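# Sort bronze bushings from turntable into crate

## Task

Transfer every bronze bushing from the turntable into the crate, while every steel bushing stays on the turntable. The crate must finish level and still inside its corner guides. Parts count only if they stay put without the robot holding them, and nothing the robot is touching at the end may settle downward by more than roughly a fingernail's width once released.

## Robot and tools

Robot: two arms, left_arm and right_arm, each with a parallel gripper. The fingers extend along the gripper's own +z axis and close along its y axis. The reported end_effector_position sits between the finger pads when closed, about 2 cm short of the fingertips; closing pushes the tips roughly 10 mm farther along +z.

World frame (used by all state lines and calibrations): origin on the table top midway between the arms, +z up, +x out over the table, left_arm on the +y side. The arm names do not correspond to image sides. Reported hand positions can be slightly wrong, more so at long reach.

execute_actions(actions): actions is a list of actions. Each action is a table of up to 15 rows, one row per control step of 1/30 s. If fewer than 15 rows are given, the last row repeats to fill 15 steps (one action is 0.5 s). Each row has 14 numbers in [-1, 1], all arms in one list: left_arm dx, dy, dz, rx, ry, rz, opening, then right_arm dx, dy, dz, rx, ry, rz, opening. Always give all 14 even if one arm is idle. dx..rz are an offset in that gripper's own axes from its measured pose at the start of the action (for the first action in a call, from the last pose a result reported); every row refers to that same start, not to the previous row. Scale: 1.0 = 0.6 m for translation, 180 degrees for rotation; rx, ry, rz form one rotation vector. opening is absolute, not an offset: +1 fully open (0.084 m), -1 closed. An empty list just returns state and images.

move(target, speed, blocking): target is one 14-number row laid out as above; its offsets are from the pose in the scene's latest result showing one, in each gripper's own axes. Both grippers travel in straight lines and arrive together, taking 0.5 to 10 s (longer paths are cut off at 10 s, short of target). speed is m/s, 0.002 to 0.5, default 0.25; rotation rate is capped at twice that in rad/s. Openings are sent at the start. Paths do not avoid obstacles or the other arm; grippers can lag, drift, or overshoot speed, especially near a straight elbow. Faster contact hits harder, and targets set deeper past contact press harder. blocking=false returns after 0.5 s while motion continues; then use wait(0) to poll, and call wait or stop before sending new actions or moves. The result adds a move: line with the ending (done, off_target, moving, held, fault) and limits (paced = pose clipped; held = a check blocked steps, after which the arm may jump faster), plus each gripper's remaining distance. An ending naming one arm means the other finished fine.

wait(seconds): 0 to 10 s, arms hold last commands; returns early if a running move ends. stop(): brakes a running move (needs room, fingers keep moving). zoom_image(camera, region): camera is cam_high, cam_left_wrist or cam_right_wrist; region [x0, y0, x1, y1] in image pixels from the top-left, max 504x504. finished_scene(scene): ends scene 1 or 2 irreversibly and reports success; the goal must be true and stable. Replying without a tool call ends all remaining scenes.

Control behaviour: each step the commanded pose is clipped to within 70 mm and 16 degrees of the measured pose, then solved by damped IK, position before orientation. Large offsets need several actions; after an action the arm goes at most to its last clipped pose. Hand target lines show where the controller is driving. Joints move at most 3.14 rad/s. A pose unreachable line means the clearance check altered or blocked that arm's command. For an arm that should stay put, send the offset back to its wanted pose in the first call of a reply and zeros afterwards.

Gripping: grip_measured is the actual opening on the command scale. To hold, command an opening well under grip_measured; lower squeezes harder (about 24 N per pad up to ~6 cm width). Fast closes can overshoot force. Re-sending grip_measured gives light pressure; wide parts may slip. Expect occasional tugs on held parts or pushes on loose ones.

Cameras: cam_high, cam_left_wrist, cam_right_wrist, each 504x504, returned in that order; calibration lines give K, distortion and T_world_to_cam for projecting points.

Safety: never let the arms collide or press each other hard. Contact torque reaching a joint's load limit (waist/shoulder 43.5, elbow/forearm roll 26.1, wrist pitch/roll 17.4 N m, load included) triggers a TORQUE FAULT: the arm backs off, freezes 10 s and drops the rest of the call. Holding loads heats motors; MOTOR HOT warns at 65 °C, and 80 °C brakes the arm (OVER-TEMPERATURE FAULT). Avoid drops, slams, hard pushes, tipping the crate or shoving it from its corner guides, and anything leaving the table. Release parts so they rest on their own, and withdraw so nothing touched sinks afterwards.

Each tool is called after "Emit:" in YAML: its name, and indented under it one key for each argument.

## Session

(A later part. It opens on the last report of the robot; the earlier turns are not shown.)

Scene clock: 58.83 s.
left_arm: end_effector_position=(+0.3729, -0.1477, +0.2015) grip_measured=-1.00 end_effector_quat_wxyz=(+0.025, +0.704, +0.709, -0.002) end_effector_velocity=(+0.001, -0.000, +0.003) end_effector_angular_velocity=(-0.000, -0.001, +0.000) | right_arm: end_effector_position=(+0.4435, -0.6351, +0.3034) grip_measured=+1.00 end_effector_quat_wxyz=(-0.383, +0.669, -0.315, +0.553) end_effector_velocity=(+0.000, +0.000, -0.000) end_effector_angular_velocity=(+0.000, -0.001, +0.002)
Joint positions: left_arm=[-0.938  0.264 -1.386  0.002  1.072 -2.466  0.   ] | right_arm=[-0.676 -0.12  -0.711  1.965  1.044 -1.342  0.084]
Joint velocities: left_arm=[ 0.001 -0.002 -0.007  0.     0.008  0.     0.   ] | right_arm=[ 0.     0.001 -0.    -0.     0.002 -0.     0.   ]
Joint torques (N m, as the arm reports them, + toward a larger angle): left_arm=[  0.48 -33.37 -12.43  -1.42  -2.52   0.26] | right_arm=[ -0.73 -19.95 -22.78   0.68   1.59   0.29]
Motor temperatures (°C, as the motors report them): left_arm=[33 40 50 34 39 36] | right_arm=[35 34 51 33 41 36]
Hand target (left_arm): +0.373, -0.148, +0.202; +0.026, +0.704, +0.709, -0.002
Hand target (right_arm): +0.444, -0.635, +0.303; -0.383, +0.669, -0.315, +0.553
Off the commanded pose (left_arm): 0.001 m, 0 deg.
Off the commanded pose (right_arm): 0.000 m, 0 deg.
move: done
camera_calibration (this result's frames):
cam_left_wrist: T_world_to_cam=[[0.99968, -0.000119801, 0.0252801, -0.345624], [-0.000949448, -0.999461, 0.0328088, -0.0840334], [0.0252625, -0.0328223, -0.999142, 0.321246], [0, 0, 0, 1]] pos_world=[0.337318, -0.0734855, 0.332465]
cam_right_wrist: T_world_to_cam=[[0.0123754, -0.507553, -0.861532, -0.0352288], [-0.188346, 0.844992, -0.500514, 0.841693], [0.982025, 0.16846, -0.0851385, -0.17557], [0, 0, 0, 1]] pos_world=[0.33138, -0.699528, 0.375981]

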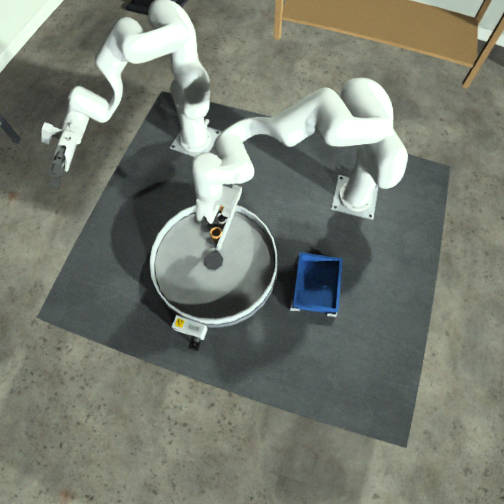

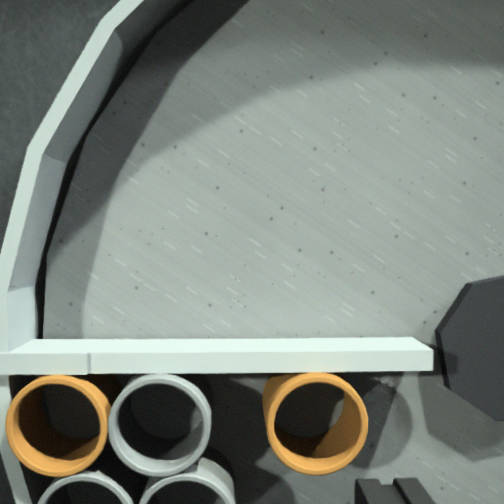

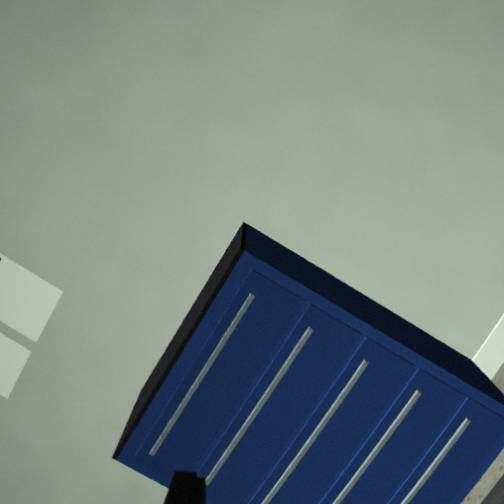

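Emit:
move:
  target: [0.004,-0.01,0.11,0.008,0.0105,0,0.25,0,0,0,0,0,0,1]
  speed: 0.2

Emit:
move:
  target: [0,0,0.06,0,0,0,0.25,0,0,0,0,0,0,1]
  speed: 0.05

Emit:
move:
  target: [0,0,0,0,0,0,-1,0,0,0,0,0,0,1]

Emit:
move:
  target: [0.02,-0.013,-0.05,0.008,0.011,0,0.4,0,0,0,0,0,0,1]
  speed: 0.1

Emit:
move:
  target: [0,0,0.082,0,0,0,0.4,0,0,0,0,0,0,1]
  speed: 0.07

Emit:
move:
  target: [0,0,0,0,0,0,-1,0,0,0,0,0,0,1]

Emit:
move:
  target: [0,0,-0.17,0,0,0,-1,0,0,0,0,0,0,1]
  speed: 0.12

Scene clock: 74.53 s.
left_arm: end_effector_position=(+0.3693, -0.1482, +0.1361) grip_measured=+0.24 end_effector_quat_wxyz=(+0.005, +0.705, +0.709, +0.001) end_effector_velocity=(-0.001, +0.002, -0.005) end_effector_angular_velocity=(+0.006, +0.005, +0.002) | right_arm: end_effector_position=(+0.4435, -0.6351, +0.3034) grip_measured=+1.00 end_effector_quat_wxyz=(-0.383, +0.669, -0.315, +0.553) end_effector_velocity=(-0.000, -0.000, -0.000) end_effector_angular_velocity=(-0.001, +0.001, -0.001)
Joint positions: left_arm=[-0.944  0.356 -1.33   0.003  0.965 -2.473  0.054] | right_arm=[-0.676 -0.12  -0.711  1.965  1.044 -1.342  0.084]
Joint velocities: left_arm=[ 0.001  0.006  0.004  0.    -0.002 -0.001 -0.   ] | right_arm=[-0.    -0.001  0.001 -0.    -0.002 -0.001 -0.   ]
Joint torques (N m, as the arm reports them, + toward a larger angle): left_arm=[  0.54 -34.9  -12.09  -0.97  -2.15   0.02] | right_arm=[ -0.69 -20.03 -22.67   0.64   1.43   0.17]
Motor temperatures (°C, as the motors report them): left_arm=[33 40 51 34 39 36] | right_arm=[35 34 52 33 41 36]
Hand target (left_arm): +0.369, -0.148, +0.135; +0.004, +0.705, +0.709, +0.001
Hand target (right_arm): +0.444, -0.635, +0.303; -0.383, +0.669, -0.315, +0.553
Off the commanded pose (left_arm): 0.001 m, 0 deg.
Off the commanded pose (right_arm): 0.000 m, 0 deg.
move: done
camera_calibration (this result's frames):
cam_left_wrist: T_world_to_cam=[[0.999999, -0.000600383, 0.000819228, -0.337185], [-0.000601398, -0.999999, 0.00123899, -0.0783725], [0.000818483, -0.00123948, -0.999999, 0.269843], [0, 0, 0, 1]] pos_world=[0.336917, -0.0782404, 0.270216]
cam_right_wrist: T_world_to_cam=[[0.0123754, -0.507553, -0.861532, -0.0352288], [-0.188346, 0.844992, -0.500514, 0.841693], [0.982025, 0.16846, -0.0851384, -0.17557], [0, 0, 0, 1]] pos_world=[0.33138, -0.699528, 0.375981]

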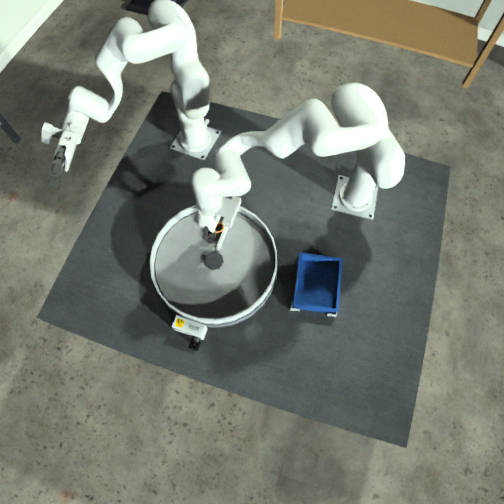

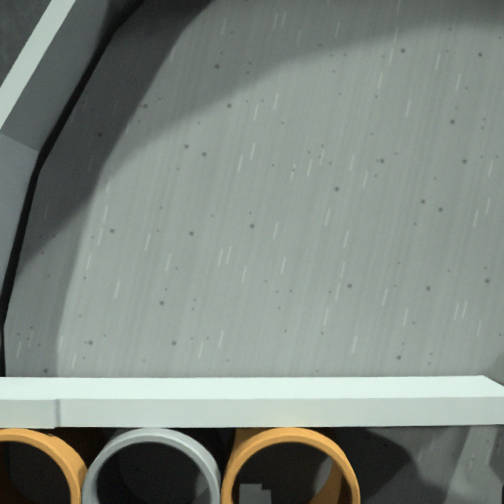

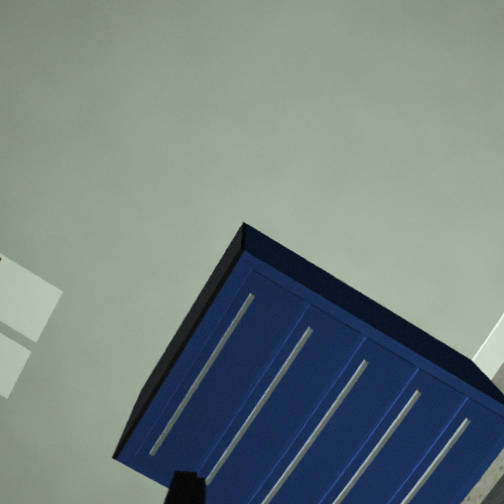

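Scene clock: 75.57 s.
left_arm: end_effector_position=(+0.3731, -0.1528, +0.1094) grip_measured=+0.25 end_effector_quat_wxyz=(+0.015, +0.705, +0.709, -0.001) end_effector_velocity=(+0.001, +0.001, +0.001) end_effector_angular_velocity=(+0.000, -0.002, +0.000) | right_arm: end_effector_position=(+0.4435, -0.6351, +0.3034) grip_measured=+1.00 end_effector_quat_wxyz=(-0.383, +0.669, -0.315, +0.553) end_effector_velocity=(+0.000, -0.000, +0.000) end_effector_angular_velocity=(+0.001, +0.000, -0.001)
Joint positions: left_arm=[-0.944  0.398 -1.305  0.003  0.877 -2.473  0.055] | right_arm=[-0.676 -0.12  -0.711  1.965  1.044 -1.342  0.084]
Joint velocities: left_arm=[ 0.001 -0.002  0.001  0.002 -0.    -0.    -0.   ] | right_arm=[ 0.     0.    -0.     0.001 -0.001  0.    -0.   ]
Joint torques (N m, as the arm reports them, + toward a larger angle): left_arm=[-0.73 -6.22 -0.08 -0.3   0.01  0.07] | right_arm=[ -0.75 -20.28 -22.86   0.76   1.73   0.26]
Motor temperatures (°C, as the motors report them): left_arm=[33 40 51 34 39 36] | right_arm=[35 34 52 33 41 36]
Hand target (left_arm): +0.370, -0.149, +0.100; +0.005, +0.705, +0.709, +0.001
Hand target (right_arm): +0.444, -0.635, +0.303; -0.383, +0.669, -0.315, +0.553
Off the commanded pose (left_arm): 0.011 m, 1 deg.
Off the commanded pose (right_arm): 0.000 m, 0 deg.
move: off_target (left_arm)
camera_calibration (this result's frames):
cam_left_wrist: T_world_to_cam=[[0.999916, -0.000282947, 0.0129962, -0.342191], [-0.000501866, -0.999858, 0.0168448, -0.0846332], [0.0129895, -0.0168499, -0.999774, 0.236177], [0, 0, 0, 1]] pos_world=[0.339052, -0.0807384, 0.241996]
cam_right_wrist: T_world_to_cam=[[0.0123754, -0.507553, -0.861532, -0.0352288], [-0.188346, 0.844992, -0.500514, 0.841693], [0.982025, 0.16846, -0.0851384, -0.17557], [0, 0, 0, 1]] pos_world=[0.33138, -0.699528, 0.375981]

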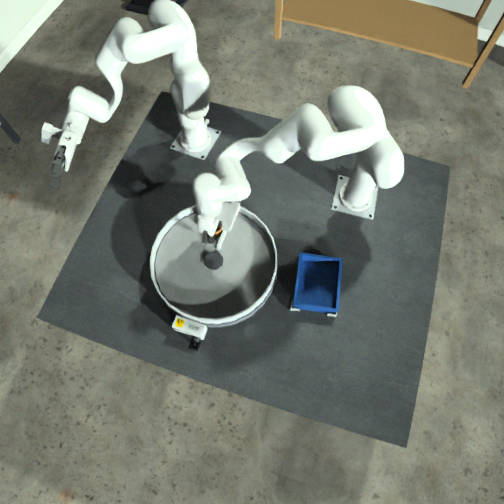

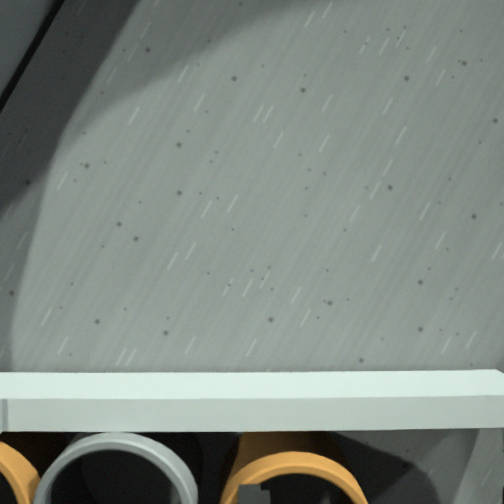

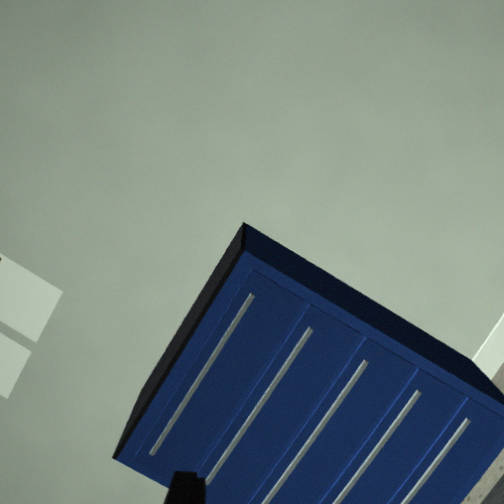

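Scene clock: 76.13 s.
left_arm: end_effector_position=(+0.3742, -0.1537, +0.1120) grip_measured=-1.00 end_effector_quat_wxyz=(+0.018, +0.704, +0.710, -0.001) end_effector_velocity=(-0.000, +0.000, -0.000) end_effector_angular_velocity=(+0.000, +0.002, +0.001) | right_arm: end_effector_position=(+0.4435, -0.6351, +0.3034) grip_measured=+1.00 end_effector_quat_wxyz=(-0.383, +0.669, -0.315, +0.553) end_effector_velocity=(-0.000, +0.000, -0.000) end_effector_angular_velocity=(+0.000, +0.001, +0.000)
Joint positions: left_arm=[-0.943  0.395 -1.307  0.003  0.877 -2.473  0.   ] | right_arm=[-0.676 -0.12  -0.711  1.965  1.044 -1.342  0.084]
Joint velocities: left_arm=[ 0.     0.     0.    -0.002  0.001  0.     0.   ] | right_arm=[ 0.    -0.001  0.001 -0.001 -0.     0.001 -0.   ]
Joint torques (N m, as the arm reports them, + toward a larger angle): left_arm=[ -0.44 -11.37  -2.86  -1.     0.13  -0.13] | right_arm=[ -0.99 -19.81 -22.74   0.66   1.52   0.09]
Motor temperatures (°C, as the motors report them): left_arm=[33 40 50 34 39 36] | right_arm=[35 34 52 33 41 36]
Hand target (left_arm): +0.373, -0.153, +0.109; +0.015, +0.705, +0.709, -0.001
Hand target (right_arm): +0.444, -0.635, +0.303; -0.383, +0.669, -0.315, +0.553
Off the commanded pose (left_arm): 0.003 m, 0 deg.
Off the commanded pose (right_arm): 0.000 m, 0 deg.
move: done
camera_calibration (this result's frames):
cam_left_wrist: T_world_to_cam=[[0.999863, 0.0000305665, 0.0165619, -0.343664], [-0.000313938, -0.999784, 0.020798, -0.0860322], [0.0165589, -0.0208004, -0.999647, 0.236809], [0, 0, 0, 1]] pos_world=[0.339668, -0.0810773, 0.244207]
cam_right_wrist: T_world_to_cam=[[0.0123754, -0.507553, -0.861532, -0.0352288], [-0.188346, 0.844992, -0.500514, 0.841693], [0.982025, 0.16846, -0.0851384, -0.17557], [0, 0, 0, 1]] pos_world=[0.33138, -0.699528, 0.375981]

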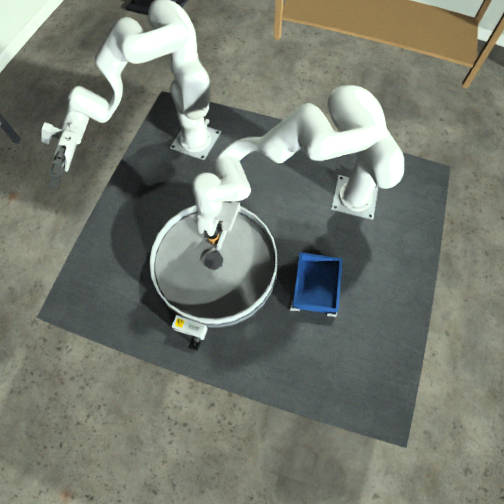

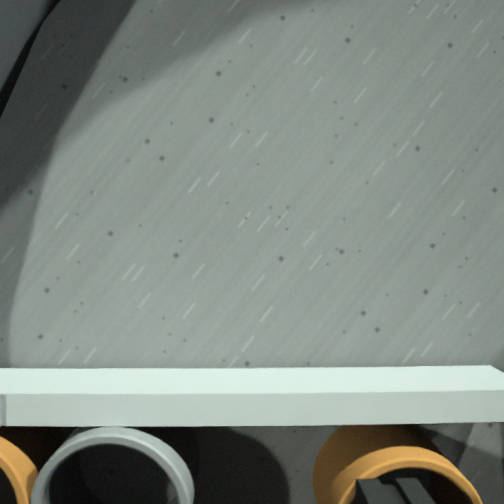

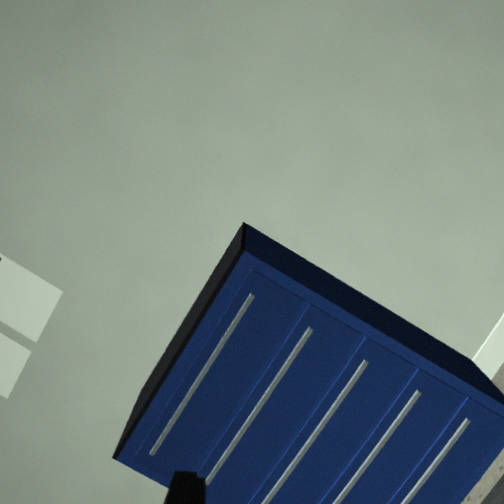

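Scene clock: 76.97 s.
left_arm: end_effector_position=(+0.3654, -0.1406, +0.1407) grip_measured=+0.39 end_effector_quat_wxyz=(-0.004, +0.705, +0.710, +0.003) end_effector_velocity=(+0.001, -0.001, +0.004) end_effector_angular_velocity=(-0.003, -0.003, -0.000) | right_arm: end_effector_position=(+0.4435, -0.6351, +0.3034) grip_measured=+1.00 end_effector_quat_wxyz=(-0.383, +0.669, -0.315, +0.553) end_effector_velocity=(-0.000, +0.000, -0.000) end_effector_angular_velocity=(+0.003, +0.000, -0.000)
Joint positions: left_arm=[-0.941  0.336 -1.32   0.005  0.993 -2.472  0.061] | right_arm=[-0.676 -0.12  -0.711  1.965  1.044 -1.342  0.084]
Joint velocities: left_arm=[ 0.    -0.005 -0.005 -0.     0.005  0.     0.   ] | right_arm=[ 0.     0.     0.001  0.001  0.     0.001 -0.   ]
Joint torques (N m, as the arm reports them, + toward a larger angle): left_arm=[ -0.05 -34.91 -12.12  -0.71  -2.21   0.26] | right_arm=[ -0.21 -19.96 -22.71   0.57   1.63   0.24]
Motor temperatures (°C, as the motors report them): left_arm=[33 40 50 34 39 36] | right_arm=[35 34 52 33 41 36]
Hand target (left_arm): +0.366, -0.141, +0.141; -0.004, +0.705, +0.710, +0.003
Hand target (right_arm): +0.444, -0.635, +0.303; -0.383, +0.669, -0.315, +0.553
Off the commanded pose (left_arm): 0.001 m, 0 deg.
Off the commanded pose (right_arm): 0.000 m, 0 deg.
move: done
camera_calibration (this result's frames):
cam_left_wrist: T_world_to_cam=[[0.999954, 0.000148238, -0.00957052, -0.331697], [0.0000072955, -0.999892, -0.0147251, -0.0687147], [-0.00957167, 0.0147243, -0.999846, 0.280428], [0, 0, 0, 1]] pos_world=[0.334366, -0.0727872, 0.276198]
cam_right_wrist: T_world_to_cam=[[0.0123754, -0.507553, -0.861532, -0.0352289], [-0.188346, 0.844992, -0.500514, 0.841693], [0.982025, 0.16846, -0.0851384, -0.17557], [0, 0, 0, 1]] pos_world=[0.33138, -0.699528, 0.375981]

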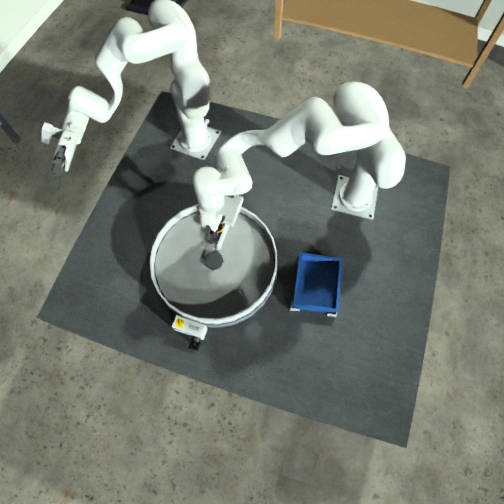

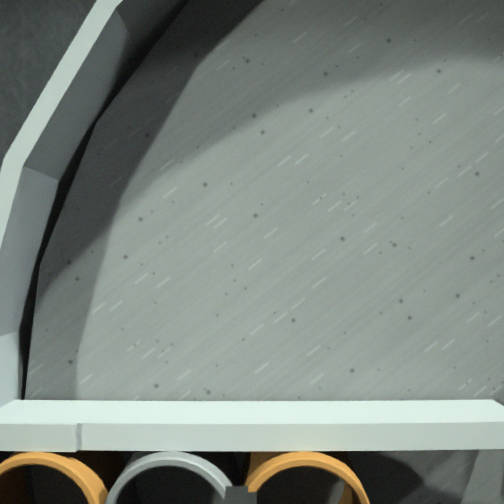

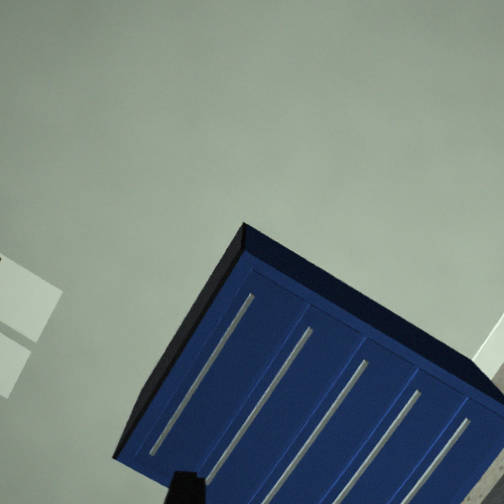

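Scene clock: 78.00 s.
left_arm: end_effector_position=(+0.3715, -0.1480, +0.1080) grip_measured=+0.40 end_effector_quat_wxyz=(+0.013, +0.704, +0.710, +0.001) end_effector_velocity=(+0.001, +0.002, -0.000) end_effector_angular_velocity=(+0.004, -0.000, -0.001) | right_arm: end_effector_position=(+0.4435, -0.6351, +0.3034) grip_measured=+1.00 end_effector_quat_wxyz=(-0.383, +0.669, -0.315, +0.553) end_effector_velocity=(+0.000, +0.000, +0.000) end_effector_angular_velocity=(+0.001, -0.001, +0.001)
Joint positions: left_arm=[-0.941  0.388 -1.287  0.005  0.873 -2.472  0.061] | right_arm=[-0.676 -0.12  -0.711  1.965  1.044 -1.342  0.084]
Joint velocities: left_arm=[ 0.002 -0.001  0.001  0.003  0.002  0.001 -0.   ] | right_arm=[ 0.     0.001 -0.001  0.     0.002 -0.     0.   ]
Joint torques (N m, as the arm reports them, + toward a larger angle): left_arm=[ 0.13  0.64  2.77  0.07  1.08 -0.06] | right_arm=[ -0.32 -19.96 -22.86   0.58   1.56   0.16]
Motor temperatures (°C, as the motors report them): left_arm=[33 40 50 34 39 36] | right_arm=[35 34 52 33 41 36]
Hand target (left_arm): +0.365, -0.140, +0.092; -0.004, +0.705, +0.710, +0.003
Hand target (right_arm): +0.444, -0.635, +0.303; -0.383, +0.669, -0.315, +0.553
Off the commanded pose (left_arm): 0.019 m, 2 deg.
Off the commanded pose (right_arm): 0.000 m, 0 deg.
move: off_target (left_arm)
camera_calibration (this result's frames):
cam_left_wrist: T_world_to_cam=[[0.999927, 0.000244891, 0.012118, -0.340479], [0.0000929562, -0.999921, 0.0125369, -0.0795698], [0.0121201, -0.0125349, -0.999848, 0.23581], [0, 0, 0, 1]] pos_world=[0.337603, -0.0765243, 0.240897]
cam_right_wrist: T_world_to_cam=[[0.0123754, -0.507553, -0.861532, -0.0352288], [-0.188346, 0.844992, -0.500514, 0.841693], [0.982025, 0.16846, -0.0851383, -0.17557], [0, 0, 0, 1]] pos_world=[0.33138, -0.699528, 0.375981]

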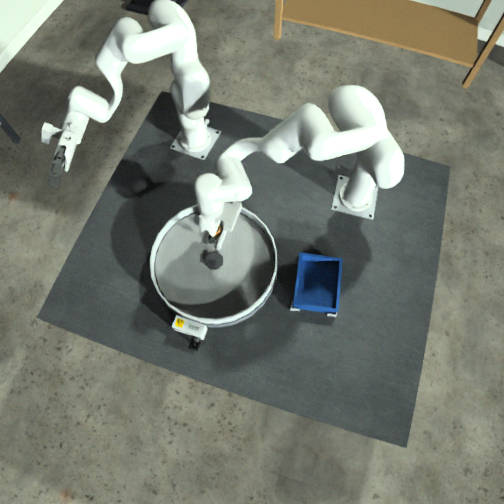

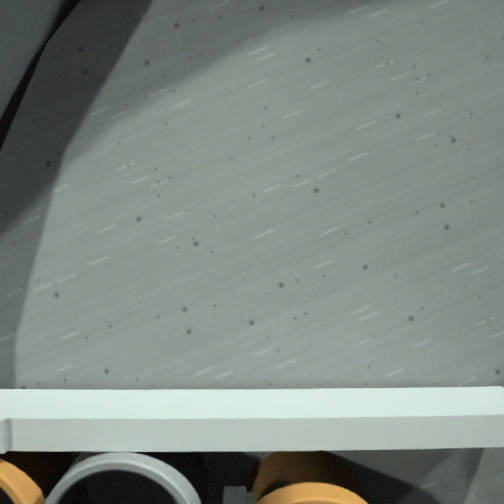

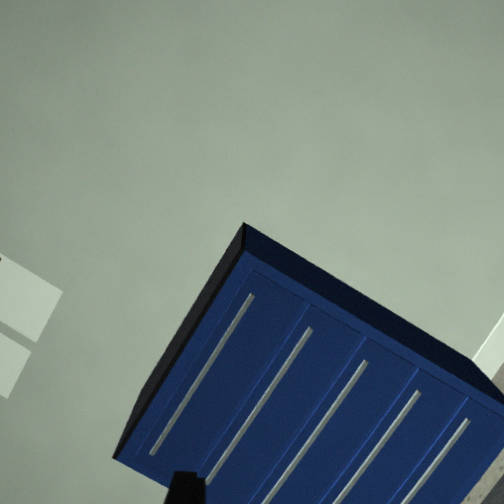

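Scene clock: 78.63 s.
left_arm: end_effector_position=(+0.3733, -0.1497, +0.1124) grip_measured=-1.00 end_effector_quat_wxyz=(+0.018, +0.704, +0.710, +0.000) end_effector_velocity=(-0.001, -0.001, -0.000) end_effector_angular_velocity=(-0.001, +0.001, +0.000) | right_arm: end_effector_position=(+0.4435, -0.6351, +0.3034) grip_measured=+1.00 end_effector_quat_wxyz=(-0.383, +0.669, -0.315, +0.553) end_effector_velocity=(-0.000, -0.000, +0.000) end_effector_angular_velocity=(+0.000, +0.000, -0.001)
Joint positions: left_arm=[-0.94   0.383 -1.291  0.006  0.873 -2.472  0.   ] | right_arm=[-0.676 -0.12  -0.711  1.965  1.044 -1.342  0.084]
Joint velocities: left_arm=[-0.002  0.     0.001 -0.002 -0.001 -0.001  0.   ] | right_arm=[-0.    -0.     0.     0.001 -0.001 -0.     0.   ]
Joint torques (N m, as the arm reports them, + toward a larger angle): left_arm=[  0.16 -10.29  -1.97  -1.4    0.61   0.16] | right_arm=[ -0.32 -20.37 -22.82   0.44   1.52   0.13]
Motor temperatures (°C, as the motors report them): left_arm=[33 40 50 34 39 36] | right_arm=[35 34 52 33 41 36]
Hand target (left_arm): +0.372, -0.148, +0.108; +0.013, +0.704, +0.710, +0.001
Hand target (right_arm): +0.444, -0.635, +0.303; -0.383, +0.669, -0.315, +0.553
Off the commanded pose (left_arm): 0.005 m, 1 deg.
Off the commanded pose (right_arm): 0.000 m, 0 deg.
move: off_target (left_arm)
camera_calibration (this result's frames):
cam_left_wrist: T_world_to_cam=[[0.999836, 0.000549285, 0.0181155, -0.342933], [0.000198276, -0.999812, 0.0193723, -0.0821262], [0.0181228, -0.0193655, -0.999648, 0.236935], [0, 0, 0, 1]] pos_world=[0.338599, -0.0773341, 0.244655]
cam_right_wrist: T_world_to_cam=[[0.0123754, -0.507553, -0.861532, -0.0352288], [-0.188346, 0.844992, -0.500514, 0.841693], [0.982025, 0.16846, -0.0851383, -0.17557], [0, 0, 0, 1]] pos_world=[0.33138, -0.699528, 0.375981]

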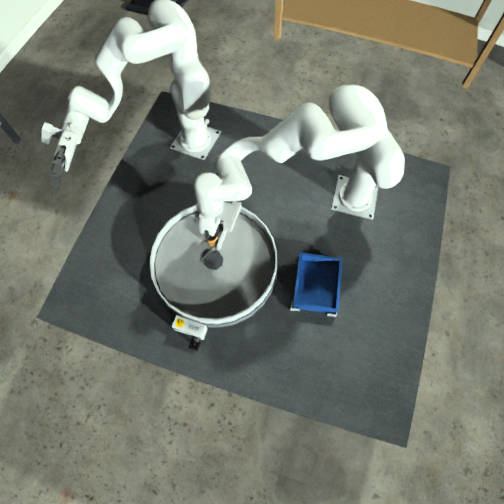

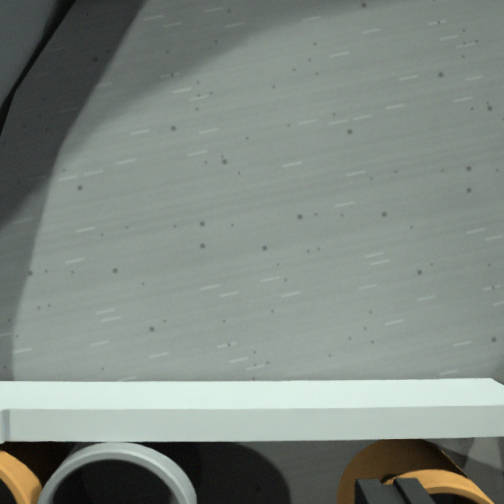

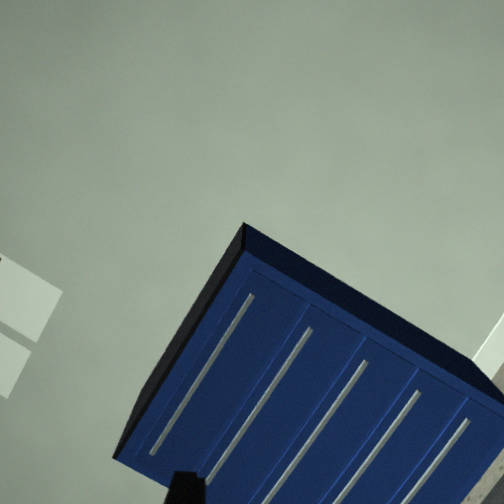

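Scene clock: 79.87 s.
left_arm: end_effector_position=(+0.3706, -0.1467, +0.2134) grip_measured=-1.00 end_effector_quat_wxyz=(+0.017, +0.704, +0.710, +0.000) end_effector_velocity=(+0.001, -0.000, +0.003) end_effector_angular_velocity=(-0.001, -0.001, +0.001) | right_arm: end_effector_position=(+0.4435, -0.6351, +0.3034) grip_measured=+1.00 end_effector_quat_wxyz=(-0.383, +0.669, -0.315, +0.553) end_effector_velocity=(+0.000, +0.000, +0.000) end_effector_angular_velocity=(-0.001, +0.000, +0.001)
Joint positions: left_arm=[-0.941  0.261 -1.42   0.005  1.126 -2.472  0.   ] | right_arm=[-0.676 -0.12  -0.711  1.965  1.044 -1.342  0.084]
Joint velocities: left_arm=[ 0.    -0.001 -0.008  0.     0.008 -0.     0.   ] | right_arm=[ 0.     0.    -0.001 -0.001 -0.    -0.    -0.   ]
Joint torques (N m, as the arm reports them, + toward a larger angle): left_arm=[  0.63 -33.54 -12.22  -1.29  -2.04   0.43] | right_arm=[ -0.54 -20.02 -22.79   0.55   1.62   0.26]
Motor temperatures (°C, as the motors report them): left_arm=[33 40 50 34 39 36] | right_arm=[35 34 52 33 41 36]
Hand target (left_arm): +0.371, -0.147, +0.214; +0.018, +0.704, +0.710, +0.000
Hand target (right_arm): +0.444, -0.635, +0.303; -0.383, +0.669, -0.315, +0.553
Off the commanded pose (left_arm): 0.001 m, 0 deg.
Off the commanded pose (right_arm): 0.000 m, 0 deg.
move: done
camera_calibration (this result's frames):
cam_left_wrist: T_world_to_cam=[[0.999848, 0.000879535, 0.0174058, -0.341831], [0.000563564, -0.999835, 0.0181498, -0.0809549], [0.0174189, -0.0181372, -0.999684, 0.338455], [0, 0, 0, 1]] pos_world=[0.33593, -0.0745022, 0.345768]
cam_right_wrist: T_world_to_cam=[[0.0123755, -0.507553, -0.861532, -0.0352288], [-0.188346, 0.844992, -0.500514, 0.841693], [0.982025, 0.16846, -0.0851383, -0.17557], [0, 0, 0, 1]] pos_world=[0.33138, -0.699528, 0.375981]

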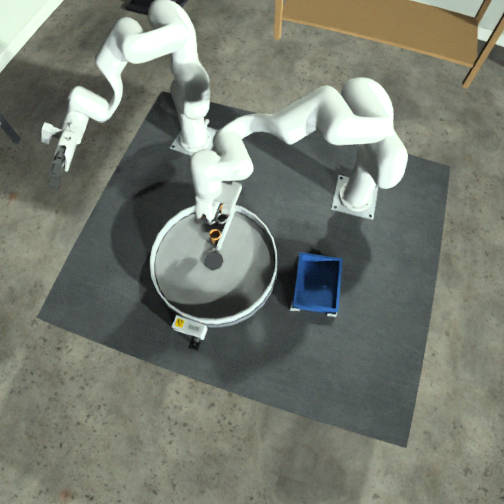

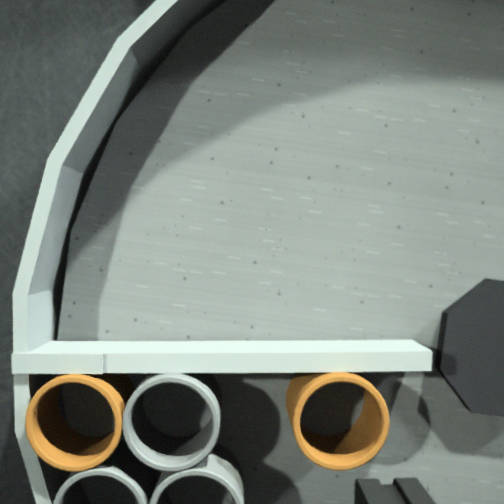

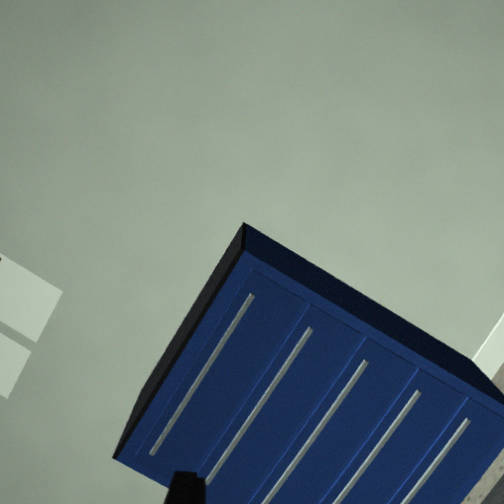

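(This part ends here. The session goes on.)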